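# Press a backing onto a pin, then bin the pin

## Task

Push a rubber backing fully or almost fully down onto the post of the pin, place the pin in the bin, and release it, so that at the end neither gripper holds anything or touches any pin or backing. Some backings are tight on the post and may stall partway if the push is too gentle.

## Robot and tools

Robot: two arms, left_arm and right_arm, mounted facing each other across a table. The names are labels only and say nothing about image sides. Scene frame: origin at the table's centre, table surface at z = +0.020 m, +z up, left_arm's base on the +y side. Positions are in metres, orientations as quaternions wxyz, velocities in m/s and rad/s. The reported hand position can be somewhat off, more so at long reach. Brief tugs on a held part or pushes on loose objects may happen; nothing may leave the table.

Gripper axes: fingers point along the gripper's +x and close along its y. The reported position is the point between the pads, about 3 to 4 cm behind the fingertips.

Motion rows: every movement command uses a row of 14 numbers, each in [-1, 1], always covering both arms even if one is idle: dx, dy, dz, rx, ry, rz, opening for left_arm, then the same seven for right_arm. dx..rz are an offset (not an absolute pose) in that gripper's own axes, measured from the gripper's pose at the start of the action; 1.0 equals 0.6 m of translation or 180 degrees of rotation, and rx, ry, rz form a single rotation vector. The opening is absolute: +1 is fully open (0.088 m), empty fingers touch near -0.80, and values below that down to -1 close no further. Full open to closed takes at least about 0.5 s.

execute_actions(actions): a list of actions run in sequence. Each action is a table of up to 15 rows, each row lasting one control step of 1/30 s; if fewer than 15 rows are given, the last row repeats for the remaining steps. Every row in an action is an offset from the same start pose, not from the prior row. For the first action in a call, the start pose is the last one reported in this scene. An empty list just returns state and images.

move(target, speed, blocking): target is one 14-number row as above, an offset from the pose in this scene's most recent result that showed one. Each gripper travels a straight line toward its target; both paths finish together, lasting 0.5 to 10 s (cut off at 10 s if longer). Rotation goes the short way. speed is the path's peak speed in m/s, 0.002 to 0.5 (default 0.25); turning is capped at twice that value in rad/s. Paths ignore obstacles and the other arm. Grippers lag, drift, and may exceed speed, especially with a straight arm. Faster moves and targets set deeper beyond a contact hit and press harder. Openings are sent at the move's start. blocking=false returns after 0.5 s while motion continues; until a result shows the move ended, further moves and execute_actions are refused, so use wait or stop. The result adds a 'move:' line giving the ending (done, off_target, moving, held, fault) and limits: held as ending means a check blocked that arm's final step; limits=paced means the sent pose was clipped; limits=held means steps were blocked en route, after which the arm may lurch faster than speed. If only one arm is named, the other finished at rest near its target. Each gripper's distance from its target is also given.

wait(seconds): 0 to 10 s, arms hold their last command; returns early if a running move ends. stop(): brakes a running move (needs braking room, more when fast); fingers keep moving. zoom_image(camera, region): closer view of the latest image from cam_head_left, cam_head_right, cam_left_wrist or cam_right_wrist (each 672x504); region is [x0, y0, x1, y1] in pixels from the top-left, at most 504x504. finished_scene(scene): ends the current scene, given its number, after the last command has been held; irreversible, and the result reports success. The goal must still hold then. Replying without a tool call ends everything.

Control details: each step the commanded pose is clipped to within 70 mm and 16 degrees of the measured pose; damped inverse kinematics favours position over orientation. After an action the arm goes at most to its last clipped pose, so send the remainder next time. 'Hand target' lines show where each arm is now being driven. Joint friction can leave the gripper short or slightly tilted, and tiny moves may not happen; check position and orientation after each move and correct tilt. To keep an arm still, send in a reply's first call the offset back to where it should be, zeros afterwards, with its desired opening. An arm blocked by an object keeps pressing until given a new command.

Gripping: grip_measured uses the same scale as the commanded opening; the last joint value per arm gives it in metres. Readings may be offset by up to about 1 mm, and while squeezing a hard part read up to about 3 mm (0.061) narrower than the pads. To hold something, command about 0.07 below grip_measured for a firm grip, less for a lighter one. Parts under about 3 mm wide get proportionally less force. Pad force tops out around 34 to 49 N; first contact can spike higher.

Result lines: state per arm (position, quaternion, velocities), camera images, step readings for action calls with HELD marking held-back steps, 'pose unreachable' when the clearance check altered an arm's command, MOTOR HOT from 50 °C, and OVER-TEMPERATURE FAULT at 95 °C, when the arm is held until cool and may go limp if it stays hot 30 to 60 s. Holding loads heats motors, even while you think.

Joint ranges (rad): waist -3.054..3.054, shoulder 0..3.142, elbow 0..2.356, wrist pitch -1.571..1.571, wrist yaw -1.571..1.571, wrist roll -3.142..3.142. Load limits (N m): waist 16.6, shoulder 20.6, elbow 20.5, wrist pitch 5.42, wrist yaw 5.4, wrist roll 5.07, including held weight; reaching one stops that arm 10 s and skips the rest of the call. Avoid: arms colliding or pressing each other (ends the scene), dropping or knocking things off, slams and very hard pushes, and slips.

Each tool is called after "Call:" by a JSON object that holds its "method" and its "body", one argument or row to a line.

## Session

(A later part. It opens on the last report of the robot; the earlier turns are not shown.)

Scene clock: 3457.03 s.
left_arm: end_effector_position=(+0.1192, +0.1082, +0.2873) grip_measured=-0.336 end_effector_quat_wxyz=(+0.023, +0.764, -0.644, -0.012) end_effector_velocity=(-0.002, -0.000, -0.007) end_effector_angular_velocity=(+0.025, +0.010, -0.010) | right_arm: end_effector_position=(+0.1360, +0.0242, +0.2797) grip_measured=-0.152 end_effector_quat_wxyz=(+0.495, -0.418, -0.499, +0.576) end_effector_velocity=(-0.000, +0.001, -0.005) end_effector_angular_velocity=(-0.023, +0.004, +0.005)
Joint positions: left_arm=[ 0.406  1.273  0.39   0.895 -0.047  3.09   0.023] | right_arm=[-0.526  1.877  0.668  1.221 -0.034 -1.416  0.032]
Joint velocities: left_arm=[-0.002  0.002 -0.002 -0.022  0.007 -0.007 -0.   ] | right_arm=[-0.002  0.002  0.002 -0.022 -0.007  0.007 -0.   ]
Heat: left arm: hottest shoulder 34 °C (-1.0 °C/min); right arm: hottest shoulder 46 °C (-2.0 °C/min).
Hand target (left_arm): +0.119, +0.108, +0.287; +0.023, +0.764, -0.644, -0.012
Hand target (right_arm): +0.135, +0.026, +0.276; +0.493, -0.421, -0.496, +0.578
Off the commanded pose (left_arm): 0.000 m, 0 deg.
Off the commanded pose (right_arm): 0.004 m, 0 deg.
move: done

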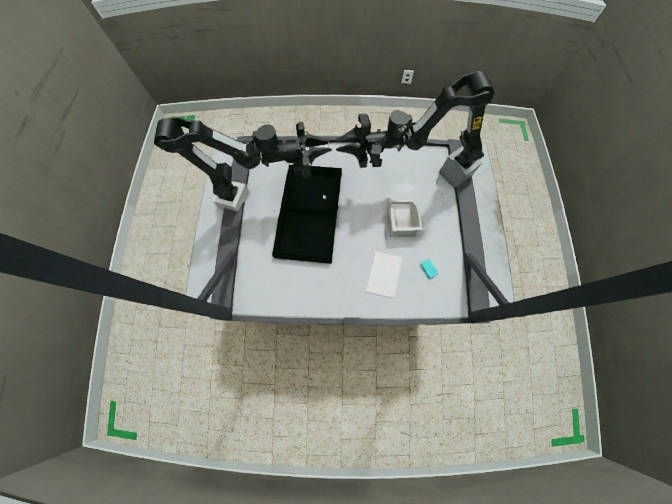

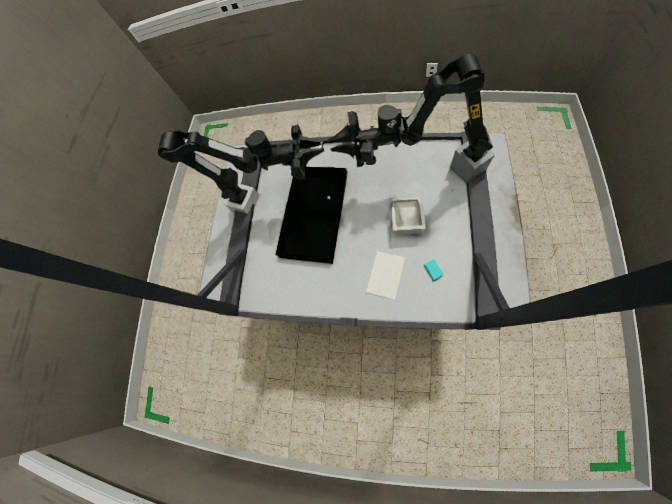

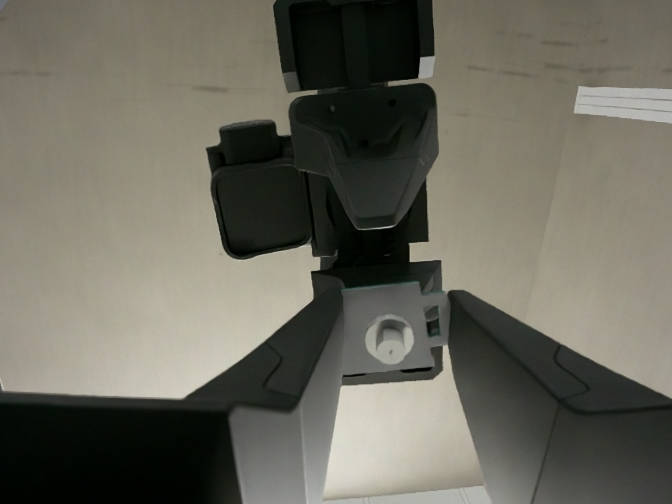

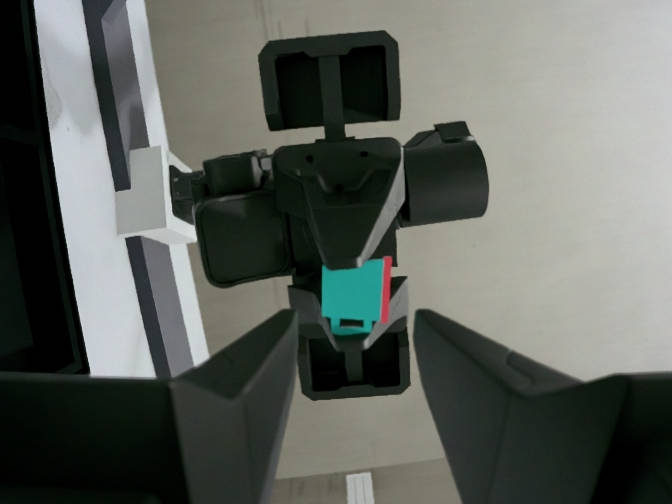

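Call:
{"method": "move", "body": {
  "target": [0,0,0,0,0,0,-0.4, 0.052,0.0,0,0,0,0,-0.15],
  "speed": 0.04
}}

Call:
{"method": "zoom_image", "body": {
  "camera": "cam_right_wrist",
  "region": [270, 250, 450, 430]
}}

Call:
{"method": "zoom_image", "body": {
  "camera": "cam_left_wrist",
  "region": [300, 230, 500, 430]
}}

Scene clock: 3466.70 s.
left_arm: end_effector_position=(+0.1192, +0.1082, +0.2873) grip_measured=-0.336 end_effector_quat_wxyz=(+0.023, +0.764, -0.644, -0.012) end_effector_velocity=(+0.000, +0.001, +0.001) end_effector_angular_velocity=(-0.009, +0.006, +0.005) | right_arm: end_effector_position=(+0.1321, +0.0529, +0.2844) grip_measured=-0.152 end_effector_quat_wxyz=(+0.497, -0.415, -0.501, +0.574) end_effector_velocity=(+0.002, +0.002, -0.000) end_effector_angular_velocity=(-0.001, -0.007, -0.010)
Joint positions: left_arm=[ 0.406  1.273  0.39   0.895 -0.047  3.09   0.023] | right_arm=[-0.525  1.946  0.795  1.171 -0.034 -1.416  0.032]
Joint velocities: left_arm=[-0.002 -0.002 -0.002  0.007 -0.007 -0.007 -0.   ] | right_arm=[-0.002  0.002  0.007 -0.007  0.007 -0.007 -0.   ]
Heat: left arm: hottest shoulder 33 °C (-2.0 °C/min); right arm: hottest shoulder 44 °C (-4.0 °C/min).
Hand target (left_arm): +0.119, +0.108, +0.287; +0.023, +0.764, -0.644, -0.012
Hand target (right_arm): +0.131, +0.055, +0.280; +0.495, -0.418, -0.499, +0.576
Off the commanded pose (left_arm): 0.000 m, 0 deg.
Off the commanded pose (right_arm): 0.005 m, 1 deg.
move: done

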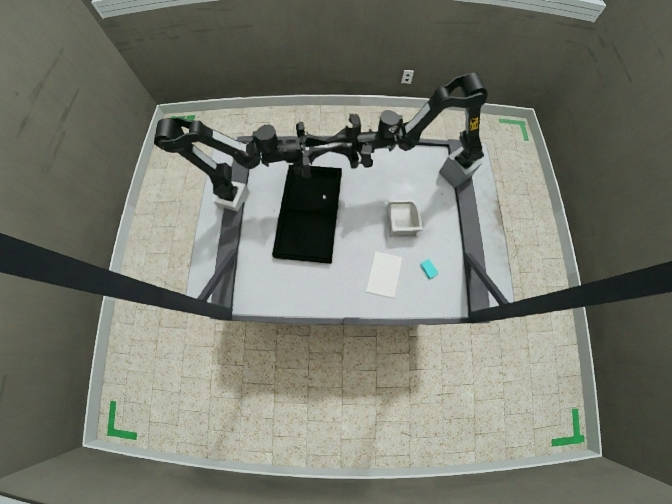

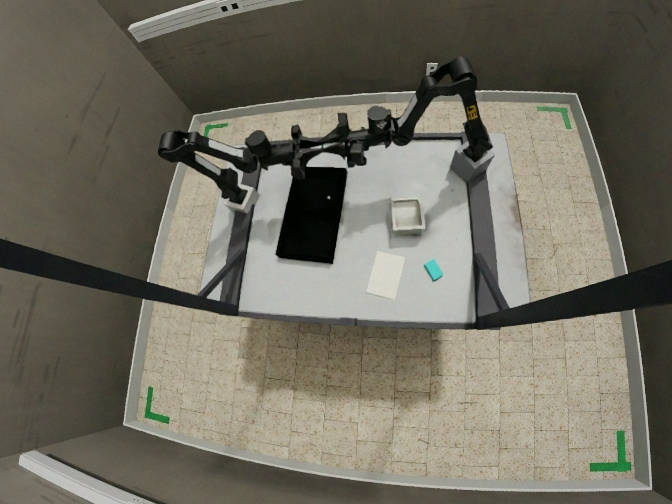

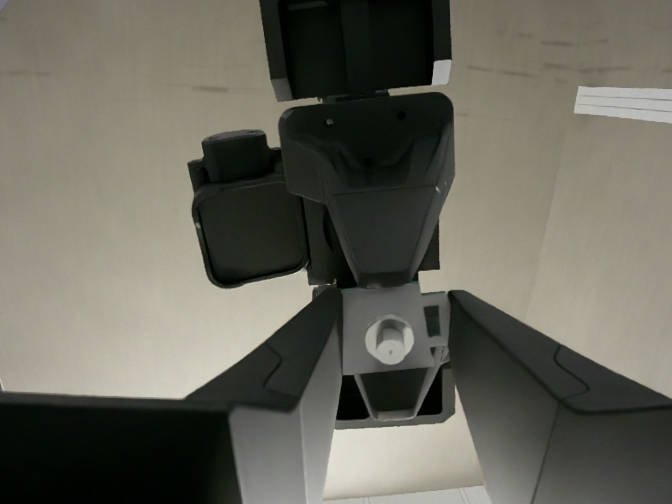

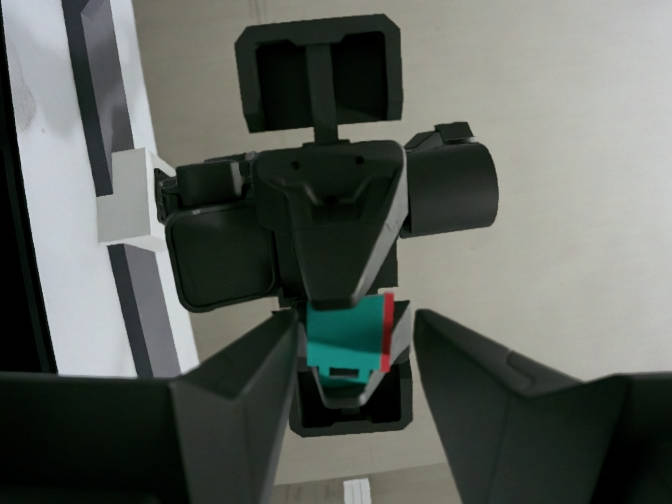

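Region (270, 250, 450, 430) of cam_right_wrist's 672x504 image, scaled by 2.800, with more detail than that image has.

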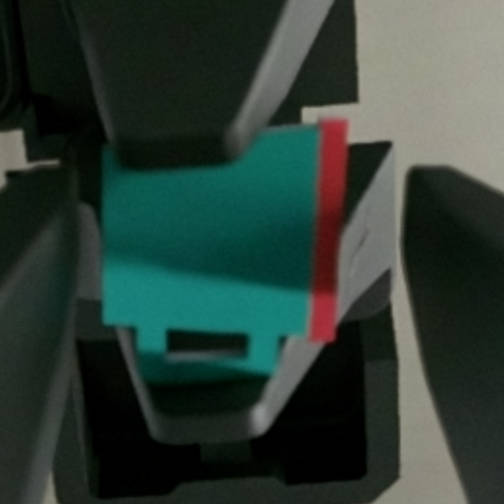

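Region (300, 230, 500, 430) of cam_left_wrist's 672x504 image, scaled by 2.520, with more detail than that image has.

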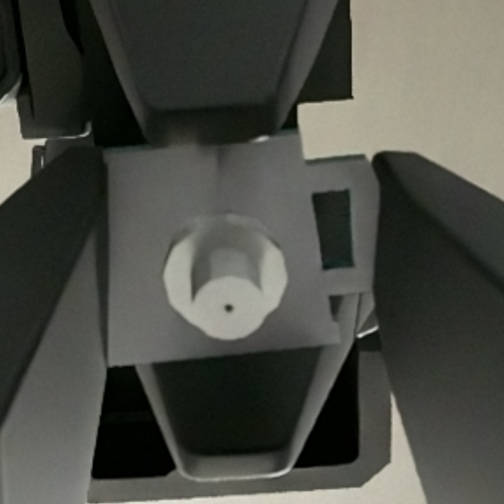

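Call:
{"method": "execute_actions", "body": {
  "actions": []
}}

Scene clock: 3501.53 s.
left_arm: end_effector_position=(+0.1192, +0.1082, +0.2873) grip_measured=-0.336 end_effector_quat_wxyz=(+0.023, +0.764, -0.644, -0.012) end_effector_velocity=(+0.001, +0.001, -0.002) end_effector_angular_velocity=(+0.006, +0.008, +0.015) | right_arm: end_effector_position=(+0.1321, +0.0531, +0.2844) grip_measured=-0.152 end_effector_quat_wxyz=(+0.497, -0.415, -0.501, +0.574) end_effector_velocity=(-0.004, -0.001, -0.001) end_effector_angular_velocity=(-0.006, -0.009, +0.024)
Joint positions: left_arm=[ 0.406  1.273  0.39   0.895 -0.047  3.09   0.023] | right_arm=[-0.525  1.946  0.796  1.171 -0.034 -1.416  0.032]
Joint velocities: left_arm=[-0.007 -0.002 -0.002 -0.007 -0.022 -0.007 -0.   ] | right_arm=[ 0.002 -0.002 -0.002 -0.007 -0.022 -0.007 -0.   ]
Heat: left arm: hottest elbow 33 °C (-2.0 °C/min); right arm: hottest shoulder 42 °C (-6.0 °C/min).
Hand target (left_arm): +0.119, +0.108, +0.287; +0.023, +0.764, -0.644, -0.012
Hand target (right_arm): +0.131, +0.055, +0.280; +0.495, -0.418, -0.499, +0.576
Off the commanded pose (left_arm): 0.000 m, 0 deg.
Off the commanded pose (right_arm): 0.005 m, 1 deg.

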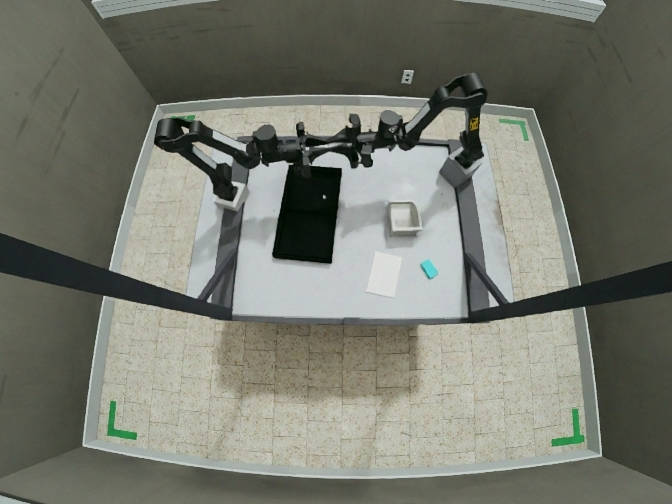

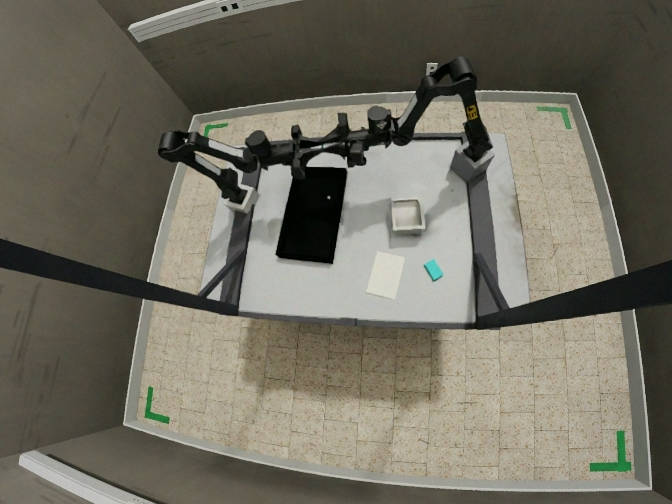

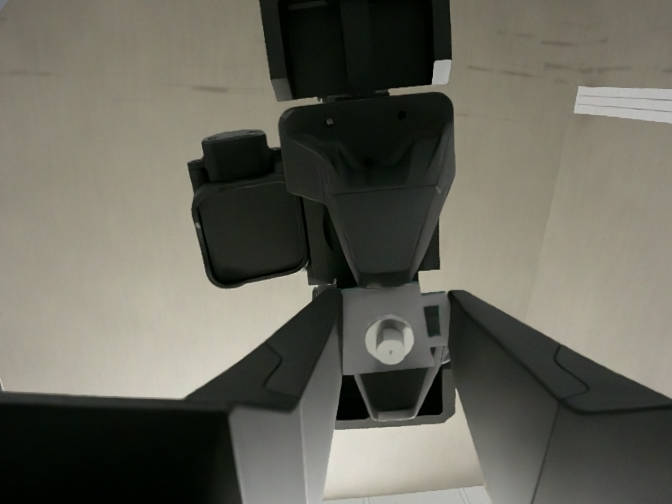

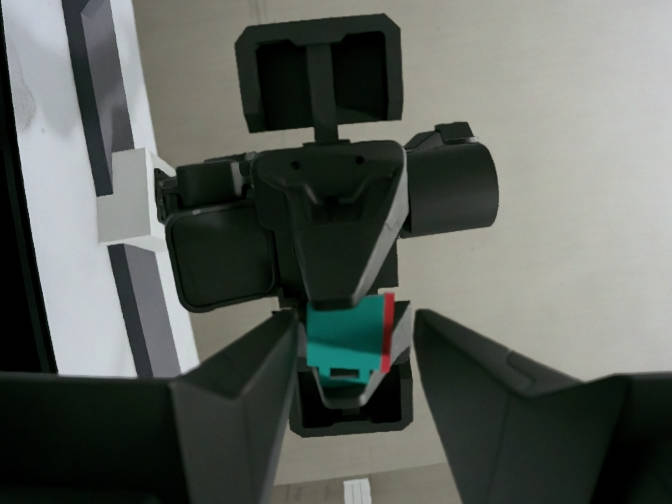

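Call:
{"method": "move", "body": {
  "target": [0,0,0,0,0,0,-0.40, 0.0125,0.0075,0,0,0,0,-0.15],
  "speed": 0.02
}}

Scene clock: 3518.00 s.
left_arm: end_effector_position=(+0.1192, +0.1082, +0.2873) grip_measured=-0.336 end_effector_quat_wxyz=(+0.023, +0.764, -0.644, -0.012) end_effector_velocity=(+0.002, +0.000, -0.007) end_effector_angular_velocity=(+0.025, +0.011, +0.019) | right_arm: end_effector_position=(+0.1312, +0.0586, +0.2827) grip_measured=-0.152 end_effector_quat_wxyz=(+0.497, -0.414, -0.502, +0.574) end_effector_velocity=(-0.000, +0.002, -0.000) end_effector_angular_velocity=(-0.001, -0.008, +0.005)
Joint positions: left_arm=[ 0.406  1.273  0.39   0.895 -0.047  3.09   0.023] | right_arm=[-0.525  1.968  0.819  1.173 -0.034 -1.416  0.032]
Joint velocities: left_arm=[-0.002  0.002 -0.002 -0.022 -0.022 -0.007 -0.   ] | right_arm=[-0.002  0.002  0.007 -0.007 -0.007 -0.007  0.   ]
Heat: left arm: hottest elbow 33 °C (-1.0 °C/min); right arm: hottest shoulder 42 °C (-3.1 °C/min).
Hand target (left_arm): +0.119, +0.108, +0.287; +0.023, +0.764, -0.644, -0.012
Hand target (right_arm): +0.130, +0.061, +0.280; +0.497, -0.415, -0.501, +0.574
Off the commanded pose (left_arm): 0.000 m, 0 deg.
Off the commanded pose (right_arm): 0.003 m, 0 deg.
move: done

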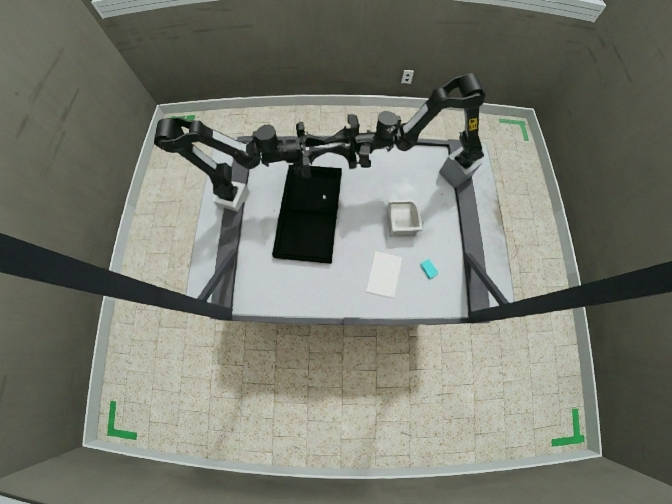

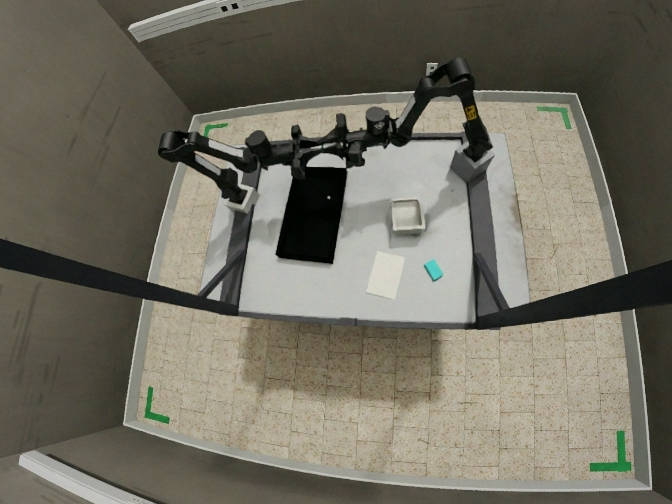

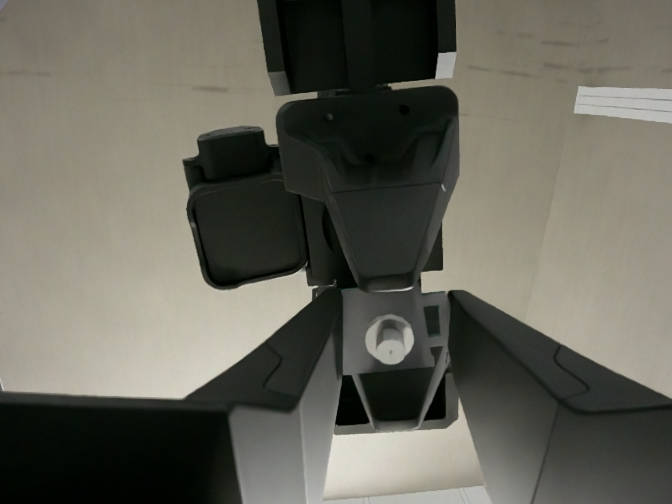

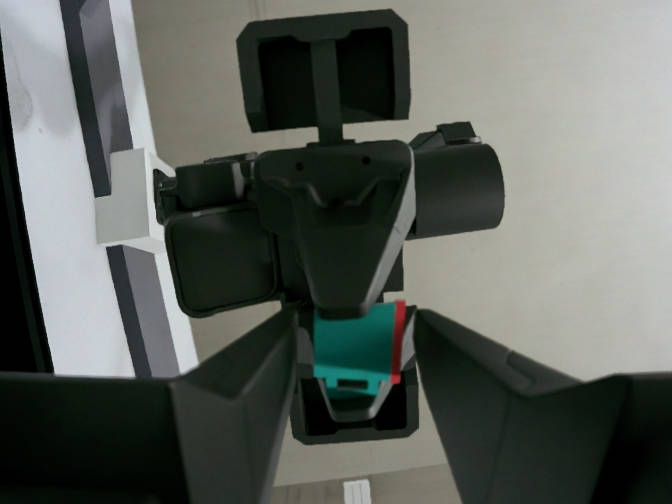

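Call:
{"method": "execute_actions", "body": {
  "actions": [
    [[0,0,0,0,0,0,-0.40, 0,0,0,0,0,0,-0.2],[0,0,0,0,0,0,-0.40, 0,0,0,0,0,0,-0.23],[0,0,0,0,0,0,-0.40, 0,0,0,0,0,0,-0.26],[0,0,0,0,0,0,-0.40, 0,0,0,0,0,0,-0.29],[0,0,0,0,0,0,-0.40, 0,0,0,0,0,0,-0.31],[0,0,0,0,0,0,-0.40, 0,0,0,0,0,0,-0.33],[0,0,0,0,0,0,-0.40, 0,0,0,0,0,0,-0.34],[0,0,0,0,0,0,-0.40, 0,0,0,0,0,0,-0.35],[0,0,0,0,0,0,-0.40, 0,0,0,0,0,0,-0.36],[0,0,0,0,0,0,-0.40, 0,0,0,0,0,0,-0.37],[0,0,0,0,0,0,-0.40, 0,0,0,0,0,0,-0.38],[0,0,0,0,0,0,-0.40, 0,0,0,0,0,0,-0.40],[0,0,0,0,0,0,-0.40, 0,0,0,0,0,0,-0.43],[0,0,0,0,0,0,-0.40, 0,0,0,0,0,0,-0.46],[0,0,0,0,0,0,-0.40, 0,0,0,0,0,0,-0.50]]
  ]
}}

Scene clock: 3528.70 s.
left_arm: end_effector_position=(+0.1192, +0.1082, +0.2873) grip_measured=-0.336 end_effector_quat_wxyz=(+0.023, +0.764, -0.644, -0.012) end_effector_velocity=(+0.000, +0.000, -0.007) end_effector_angular_velocity=(+0.025, +0.011, +0.005) | right_arm: end_effector_position=(+0.1312, +0.0588, +0.2830) grip_measured=-0.407 end_effector_quat_wxyz=(+0.498, -0.414, -0.502, +0.574) end_effector_velocity=(+0.000, -0.001, -0.001) end_effector_angular_velocity=(-0.006, -0.008, +0.005)
Joint positions: left_arm=[ 0.406  1.273  0.39   0.895 -0.047  3.09   0.023] | right_arm=[-0.525  1.968  0.82   1.173 -0.034 -1.416  0.019]
Joint velocities: left_arm=[-0.002  0.002 -0.002 -0.022 -0.007 -0.007  0.   ] | right_arm=[-0.002 -0.002 -0.002 -0.007 -0.007 -0.007 -0.001]
Heat: left arm: hottest wrist pitch 34 °C (+1.0 °C/min); right arm: hottest wrist pitch 43 °C (-1.0 °C/min).
Hand target (left_arm): +0.119, +0.108, +0.287; +0.023, +0.764, -0.644, -0.012
Hand target (right_arm): +0.131, +0.059, +0.283; +0.497, -0.414, -0.502, +0.574
Off the commanded pose (left_arm): 0.000 m, 0 deg.
Off the commanded pose (right_arm): 0.000 m, 0 deg.
Step readings (end_effector_position):
0: left_arm (+0.1192, +0.1082, +0.2873) | right_arm (+0.1312, +0.0588, +0.2830)
1: left_arm (+0.1192, +0.1082, +0.2873) | right_arm (+0.1312, +0.0588, +0.2830)
2: left_arm (+0.1192, +0.1082, +0.2873) | right_arm (+0.1312, +0.0588, +0.2830)
4: left_arm (+0.1192, +0.1082, +0.2873) | right_arm (+0.1312, +0.0588, +0.2830)
8: left_arm (+0.1192, +0.1082, +0.2873) | right_arm (+0.1312, +0.0588, +0.2830)
15: end_effector_position above

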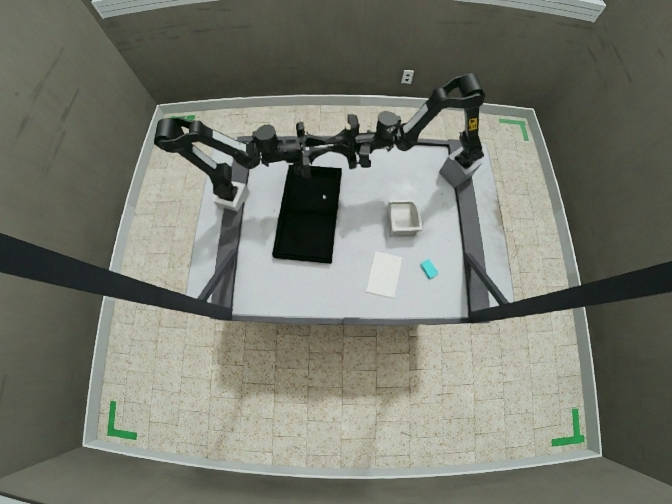

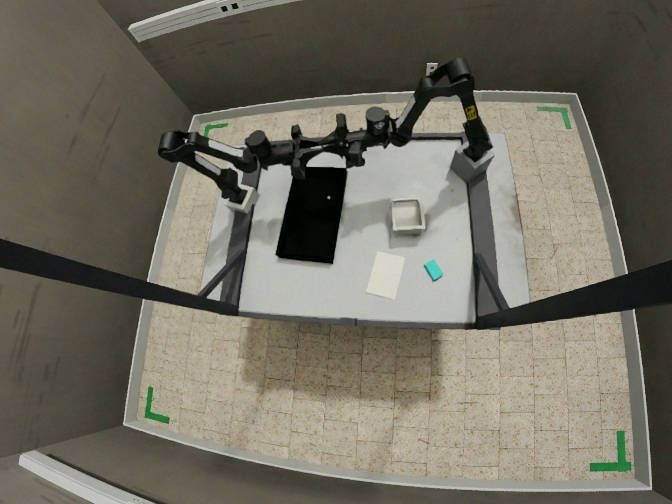

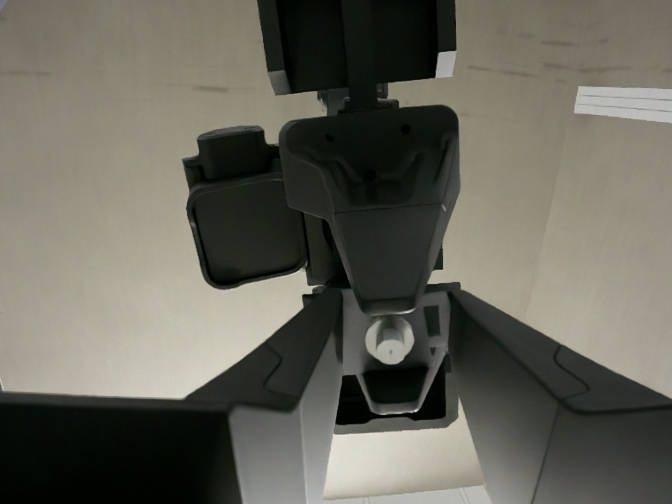

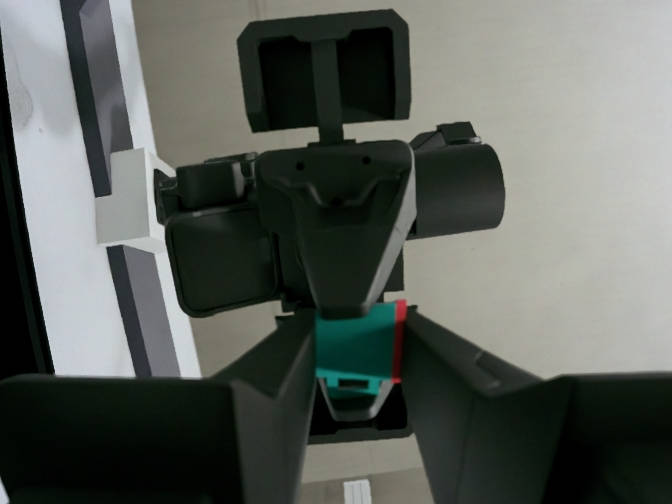

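Call:
{"method": "execute_actions", "body": {
  "actions": [
    [[0,0,0,0,0,0,-0.33, 0,0,0,0,0,0,-0.5],[0,0,0,0,0,0,-0.30, 0,0,0,0,0,0,-0.5],[0,0,0,0,0,0,-0.27, 0,0,0,0,0,0,-0.5],[0,0,0,0,0,0,-0.24, 0,0,0,0,0,0,-0.5],[0,0,0,0,0,0,-0.2, 0,0,0,0,0,0,-0.5],[0,0,0,0,0,0,-0.15, 0,0,0,0,0,0,-0.5]]
  ]
}}

Call:
{"method": "move", "body": {
  "target": [-0.026,0,-0.008,0,0,0,-0.15, 0,0,0,0,0,0,-0.5],
  "speed": 0.02
}}

Scene clock: 3548.60 s.
left_arm: end_effector_position=(+0.1192, +0.1082, +0.2873) grip_measured=-0.157 end_effector_quat_wxyz=(+0.023, +0.764, -0.644, -0.012) end_effector_velocity=(+0.000, +0.001, -0.005) end_effector_angular_velocity=(+0.018, +0.024, +0.005) | right_arm: end_effector_position=(+0.1312, +0.0588, +0.2830) grip_measured=-0.407 end_effector_quat_wxyz=(+0.498, -0.414, -0.502, +0.574) end_effector_velocity=(+0.002, -0.000, -0.001) end_effector_angular_velocity=(-0.008, +0.006, -0.010)
Joint positions: left_arm=[ 0.406  1.273  0.39   0.895 -0.047  3.09   0.031] | right_arm=[-0.525  1.968  0.82   1.173 -0.034 -1.416  0.019]
Joint velocities: left_arm=[-0.002 -0.002 -0.002 -0.022 -0.007 -0.022  0.002] | right_arm=[-0.002 -0.002 -0.002 -0.007  0.007  0.007 -0.   ]
Heat: left arm: hottest wrist pitch 34 °C (+1.0 °C/min); right arm: hottest wrist pitch 44 °C (+1.0 °C/min).
Hand target (left_arm): +0.119, +0.108, +0.287; +0.023, +0.764, -0.644, -0.012
Hand target (right_arm): +0.131, +0.059, +0.283; +0.498, -0.414, -0.502, +0.574
Off the commanded pose (left_arm): 0.000 m, 0 deg.
Off the commanded pose (right_arm): 0.000 m, 0 deg.
Step readings (end_effector_position):
0: left_arm (+0.1192, +0.1082, +0.2873) | right_arm (+0.1312, +0.0588, +0.2830)
1: left_arm (+0.1192, +0.1082, +0.2873) | right_arm (+0.1312, +0.0588, +0.2830)
2: left_arm (+0.1192, +0.1082, +0.2873) | right_arm (+0.1312, +0.0588, +0.2830)
4: left_arm (+0.1192, +0.1082, +0.2873) | right_arm (+0.1312, +0.0588, +0.2830)
8: left_arm (+0.1192, +0.1082, +0.2873) | right_arm (+0.1312, +0.0588, +0.2830)
15: end_effector_position above

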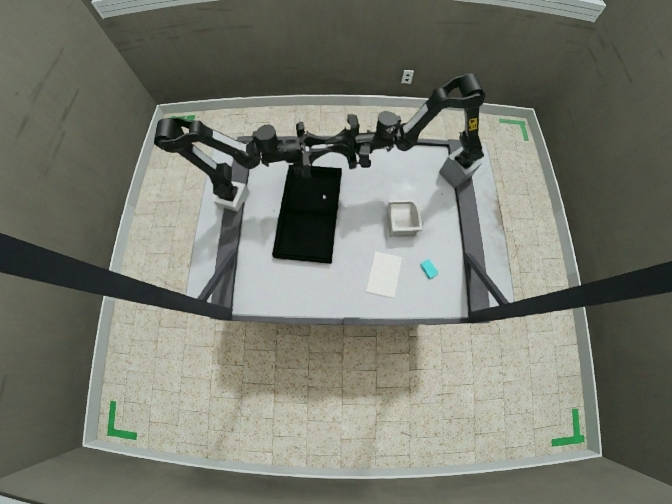

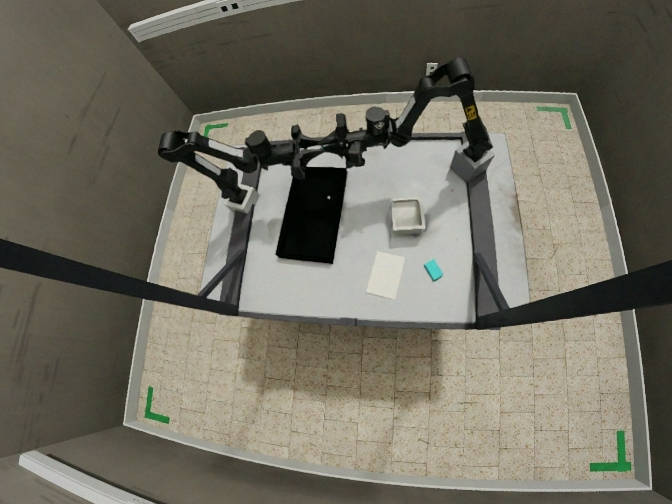

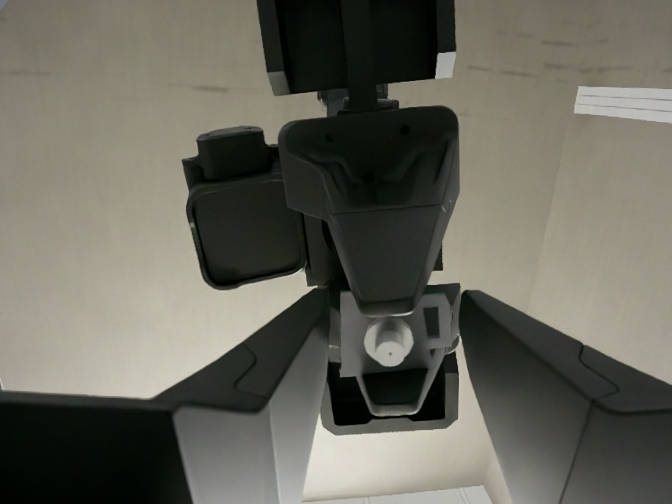

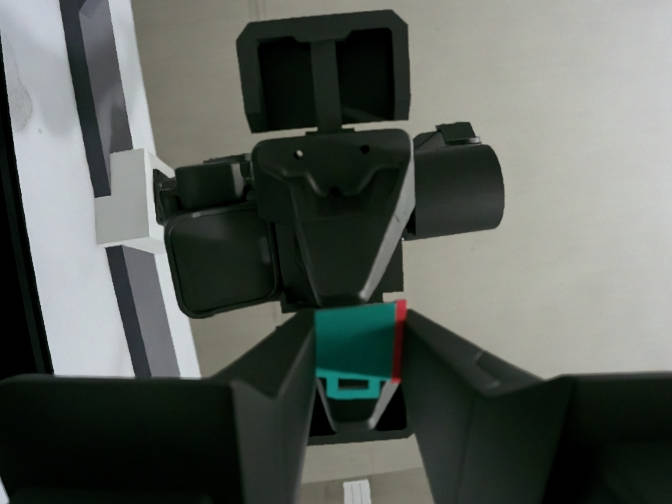

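Scene clock: 3549.67 s.
left_arm: end_effector_position=(+0.1176, +0.1211, +0.2949) grip_measured=-0.153 end_effector_quat_wxyz=(+0.025, +0.764, -0.644, -0.010) end_effector_velocity=(-0.002, +0.002, -0.004) end_effector_angular_velocity=(+0.013, +0.024, -0.010) | right_arm: end_effector_position=(+0.1312, +0.0588, +0.2830) grip_measured=-0.407 end_effector_quat_wxyz=(+0.498, -0.414, -0.502, +0.574) end_effector_velocity=(+0.000, -0.002, -0.001) end_effector_angular_velocity=(-0.006, -0.008, +0.005)
Joint positions: left_arm=[ 0.406  1.179  0.367  0.829 -0.047  3.09   0.032] | right_arm=[-0.525  1.968  0.82   1.173 -0.034 -1.416  0.019]
Joint velocities: left_arm=[-0.002 -0.012 -0.007 -0.022  0.007 -0.022  0.   ] | right_arm=[-0.002 -0.007 -0.007 -0.007 -0.007 -0.007  0.   ]
Heat: left arm: hottest wrist pitch 34 °C (+1.0 °C/min); right arm: hottest wrist pitch 44 °C (+1.0 °C/min).
Hand target (left_arm): +0.117, +0.124, +0.292; +0.024, +0.764, -0.644, -0.012
Hand target (right_arm): +0.131, +0.059, +0.283; +0.498, -0.414, -0.502, +0.574
Off the commanded pose (left_arm): 0.004 m, 0 deg.
Off the commanded pose (right_arm): 0.000 m, 0 deg.
move: done

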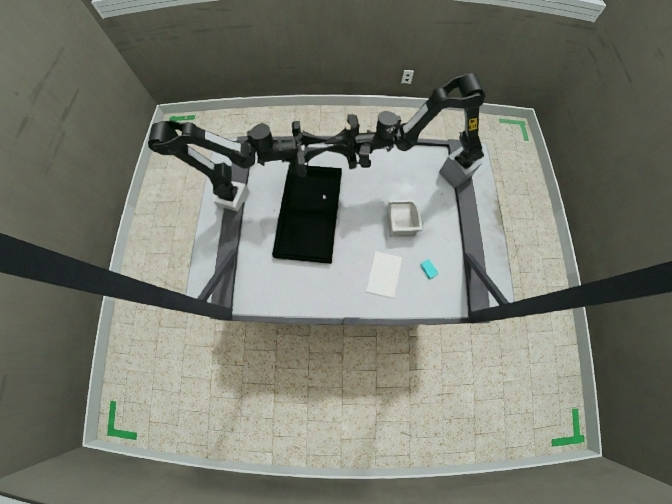

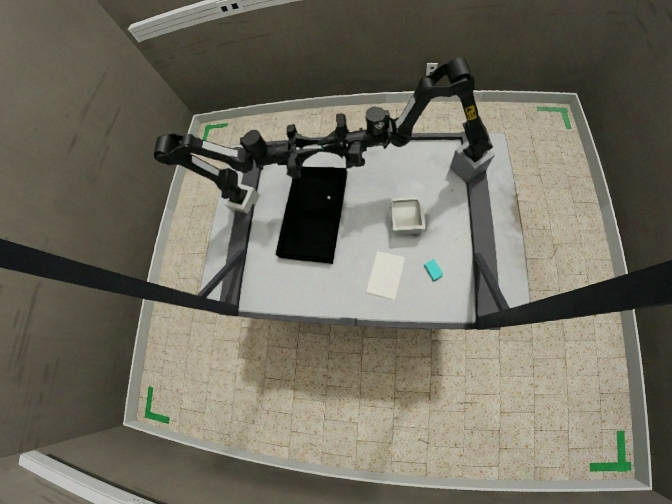

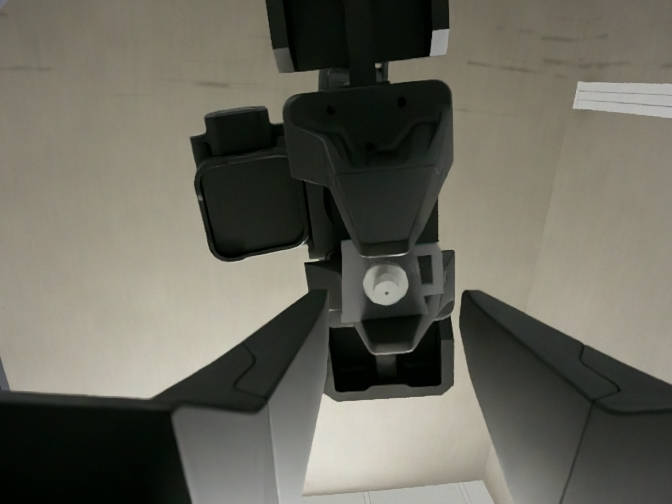

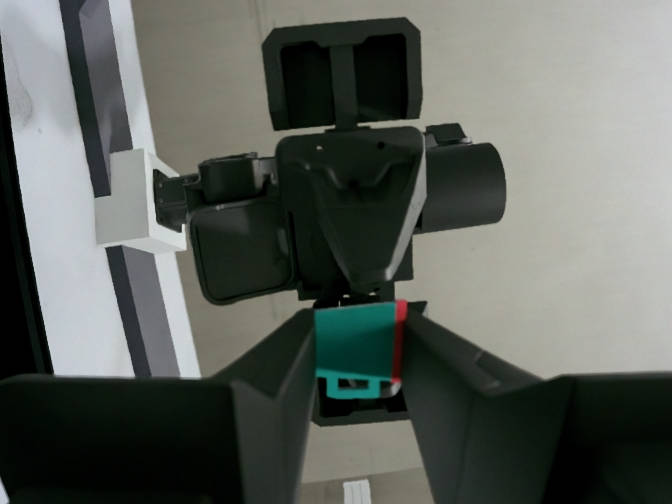

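Call:
{"method": "move", "body": {
  "target": [0,0.003,0.0072,0,-0.0064,0.004,-0.15, 0,0,0,0,0,0,-0.5],
  "speed": 0.02
}}

Scene clock: 3570.03 s.
left_arm: end_effector_position=(+0.1162, +0.1209, +0.2911) grip_measured=-0.153 end_effector_quat_wxyz=(+0.019, +0.761, -0.648, -0.017) end_effector_velocity=(+0.004, +0.001, +0.001) end_effector_angular_velocity=(-0.011, +0.021, +0.024) | right_arm: end_effector_position=(+0.1312, +0.0588, +0.2830) grip_measured=-0.407 end_effector_quat_wxyz=(+0.498, -0.414, -0.502, +0.574) end_effector_velocity=(+0.000, -0.001, -0.001) end_effector_angular_velocity=(-0.006, -0.008, +0.005)
Joint positions: left_arm=[ 0.406  1.179  0.367  0.811 -0.037  3.09   0.032] | right_arm=[-0.525  1.968  0.82   1.173 -0.034 -1.416  0.019]
Joint velocities: left_arm=[ 0.002 -0.002 -0.002  0.007 -0.022 -0.022 -0.   ] | right_arm=[-0.002 -0.002 -0.002 -0.007 -0.007 -0.007  0.   ]
Heat: left arm: hottest wrist pitch 34 °C (+1.0 °C/min); right arm: hottest shoulder 44 °C (+2.0 °C/min).
Hand target (left_arm): +0.116, +0.121, +0.291; +0.019, +0.760, -0.650, -0.018
Hand target (right_arm): +0.131, +0.059, +0.283; +0.498, -0.414, -0.502, +0.574
Off the commanded pose (left_arm): 0.001 m, 0 deg.
Off the commanded pose (right_arm): 0.000 m, 0 deg.
move: done

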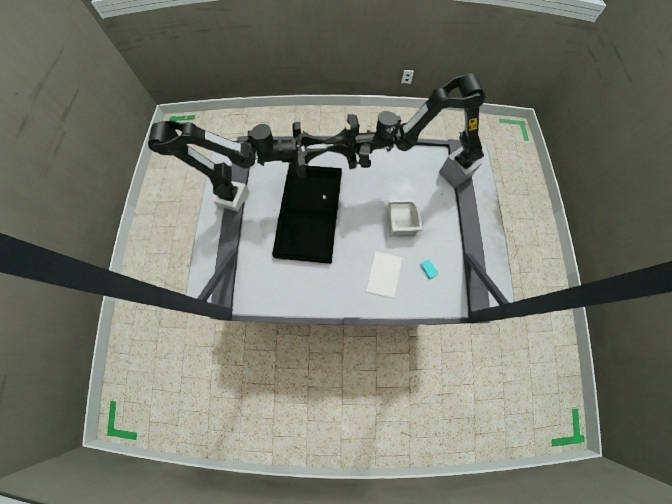

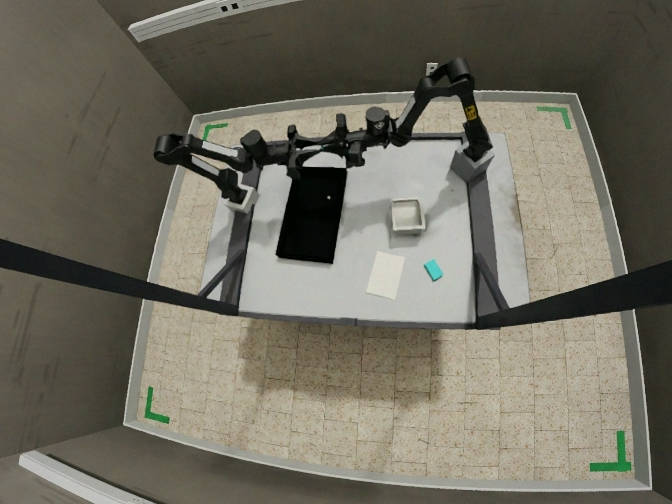

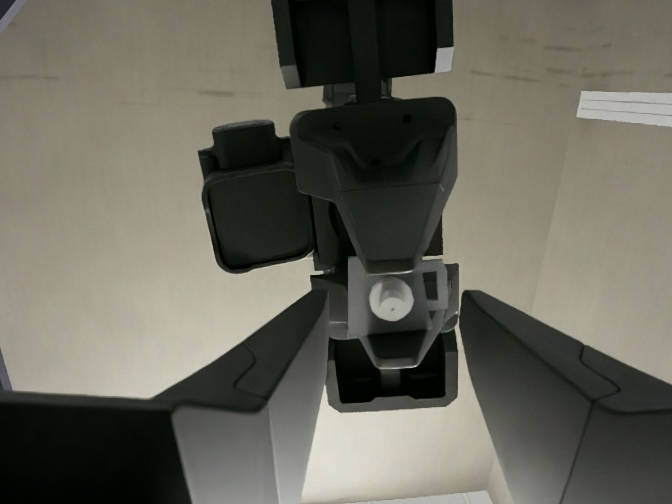

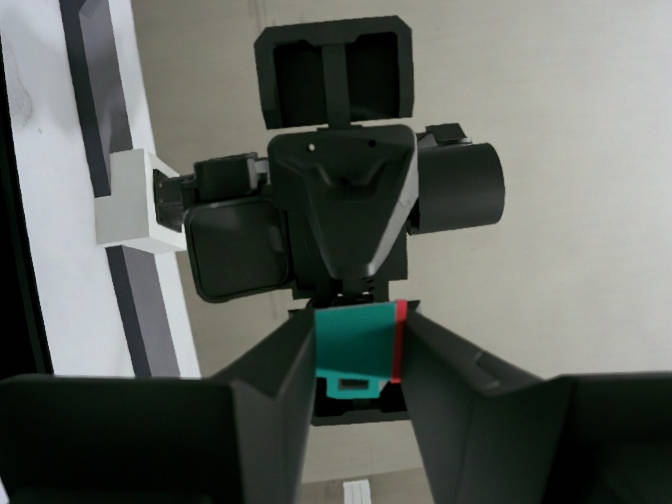

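Call:
{"method": "execute_actions", "body": {
  "actions": [
    [[0,0,0,0,0,0,-0.25, 0,0,0,0,0,0,-0.5],[0,0,0,0,0,0,-0.35, 0,0,0,0,0,0,-0.5],[0,0,0,0,0,0,-0.42, 0,0,0,0,0,0,-0.5],[0,0,0,0,0,0,-0.48, 0,0,0,0,0,0,-0.5],[0,0,0,0,0,0,-0.52, 0,0,0,0,0,0,-0.5]]
  ]
}}

Call:
{"method": "zoom_image", "body": {
  "camera": "cam_left_wrist",
  "region": [310, 230, 480, 400]
}}

Scene clock: 3586.77 s.
left_arm: end_effector_position=(+0.1162, +0.1209, +0.2910) grip_measured=-0.513 end_effector_quat_wxyz=(+0.019, +0.761, -0.648, -0.017) end_effector_velocity=(+0.000, +0.001, -0.007) end_effector_angular_velocity=(+0.025, +0.011, +0.005) | right_arm: end_effector_position=(+0.1312, +0.0588, +0.2830) grip_measured=-0.407 end_effector_quat_wxyz=(+0.498, -0.414, -0.502, +0.574) end_effector_velocity=(+0.000, -0.000, -0.005) end_effector_angular_velocity=(-0.021, -0.010, +0.005)
Joint positions: left_arm=[ 0.406  1.179  0.367  0.81  -0.037  3.09   0.014] | right_arm=[-0.525  1.968  0.82   1.173 -0.034 -1.416  0.019]
Joint velocities: left_arm=[-0.002 -0.002 -0.007 -0.022 -0.007 -0.007 -0.002] | right_arm=[-0.002 -0.002 -0.002 -0.022 -0.007 -0.007  0.   ]
Heat: left arm: hottest wrist pitch 34 °C (+0.0 °C/min); right arm: hottest shoulder 45 °C (+2.0 °C/min).
Hand target (left_arm): +0.116, +0.121, +0.291; +0.019, +0.761, -0.648, -0.017
Hand target (right_arm): +0.131, +0.059, +0.283; +0.498, -0.414, -0.502, +0.574
Off the commanded pose (left_arm): 0.000 m, 0 deg.
Off the commanded pose (right_arm): 0.000 m, 0 deg.
Step readings (end_effector_position):
0: left_arm (+0.1162, +0.1209, +0.2910) | right_arm (+0.1312, +0.0588, +0.2830)
1: left_arm (+0.1162, +0.1209, +0.2910) | right_arm (+0.1312, +0.0588, +0.2830)
2: left_arm (+0.1162, +0.1209, +0.2910) | right_arm (+0.1312, +0.0588, +0.2830)
4: left_arm (+0.1162, +0.1209, +0.2910) | right_arm (+0.1312, +0.0588, +0.2830)
8: left_arm (+0.1162, +0.1209, +0.2910) | right_arm (+0.1312, +0.0588, +0.2830)
15: end_effector_position above

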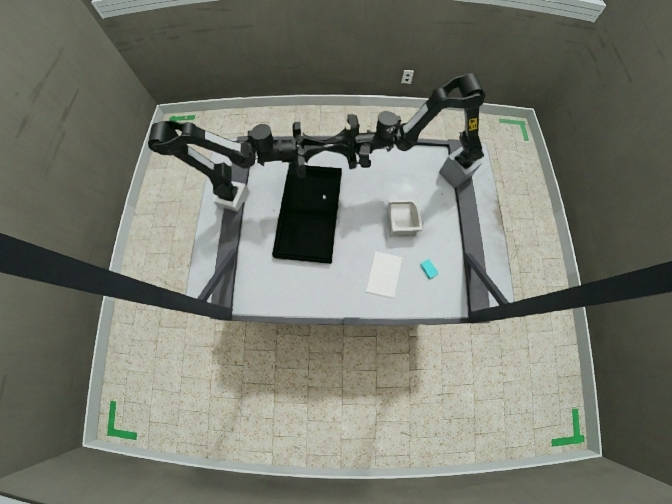

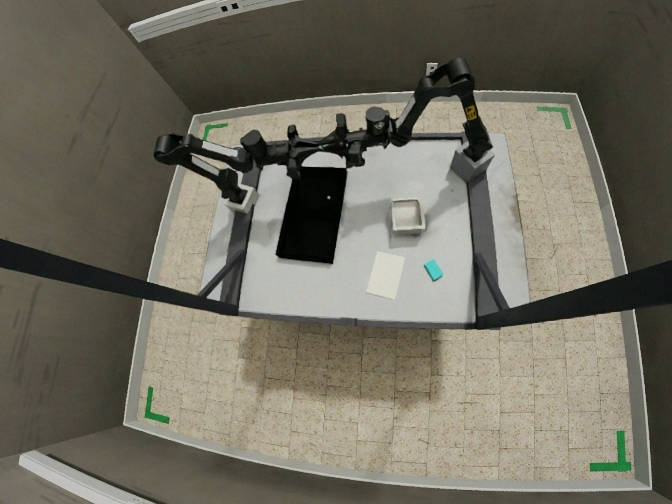

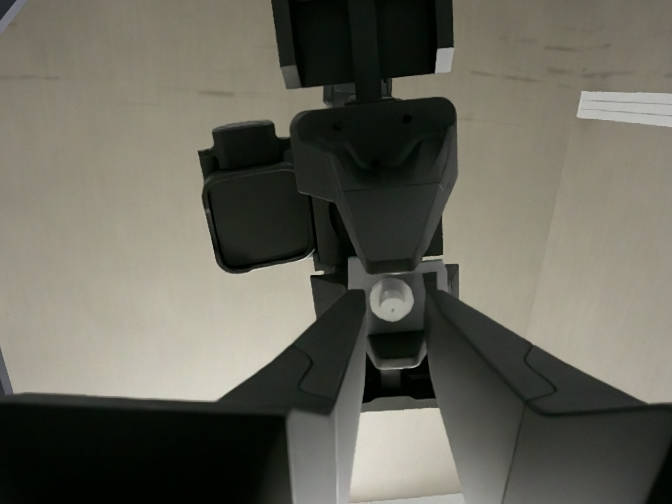

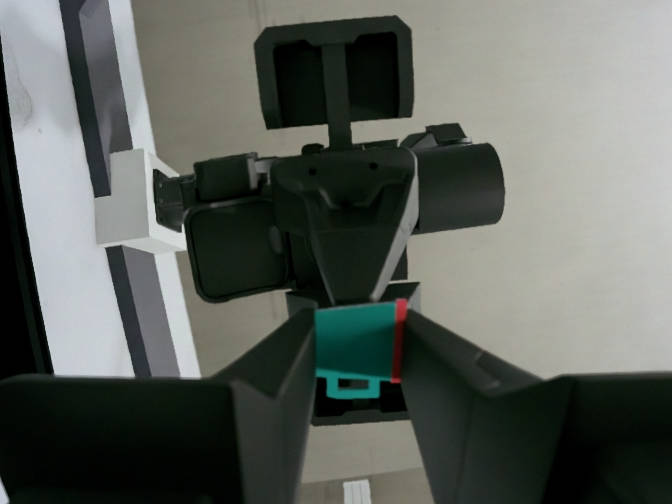

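Region (310, 230, 480, 400) of cam_left_wrist's 672x504 image, scaled by 2.965, with more detail than that image has.

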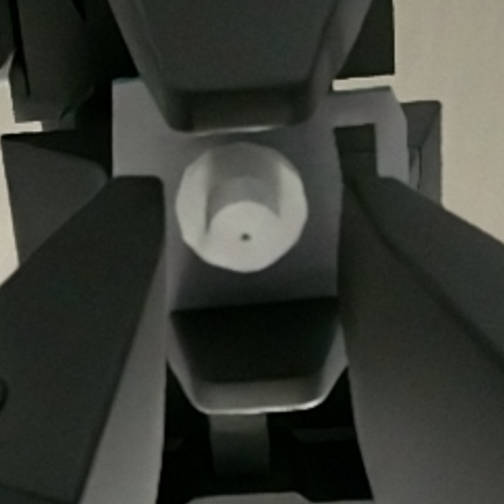

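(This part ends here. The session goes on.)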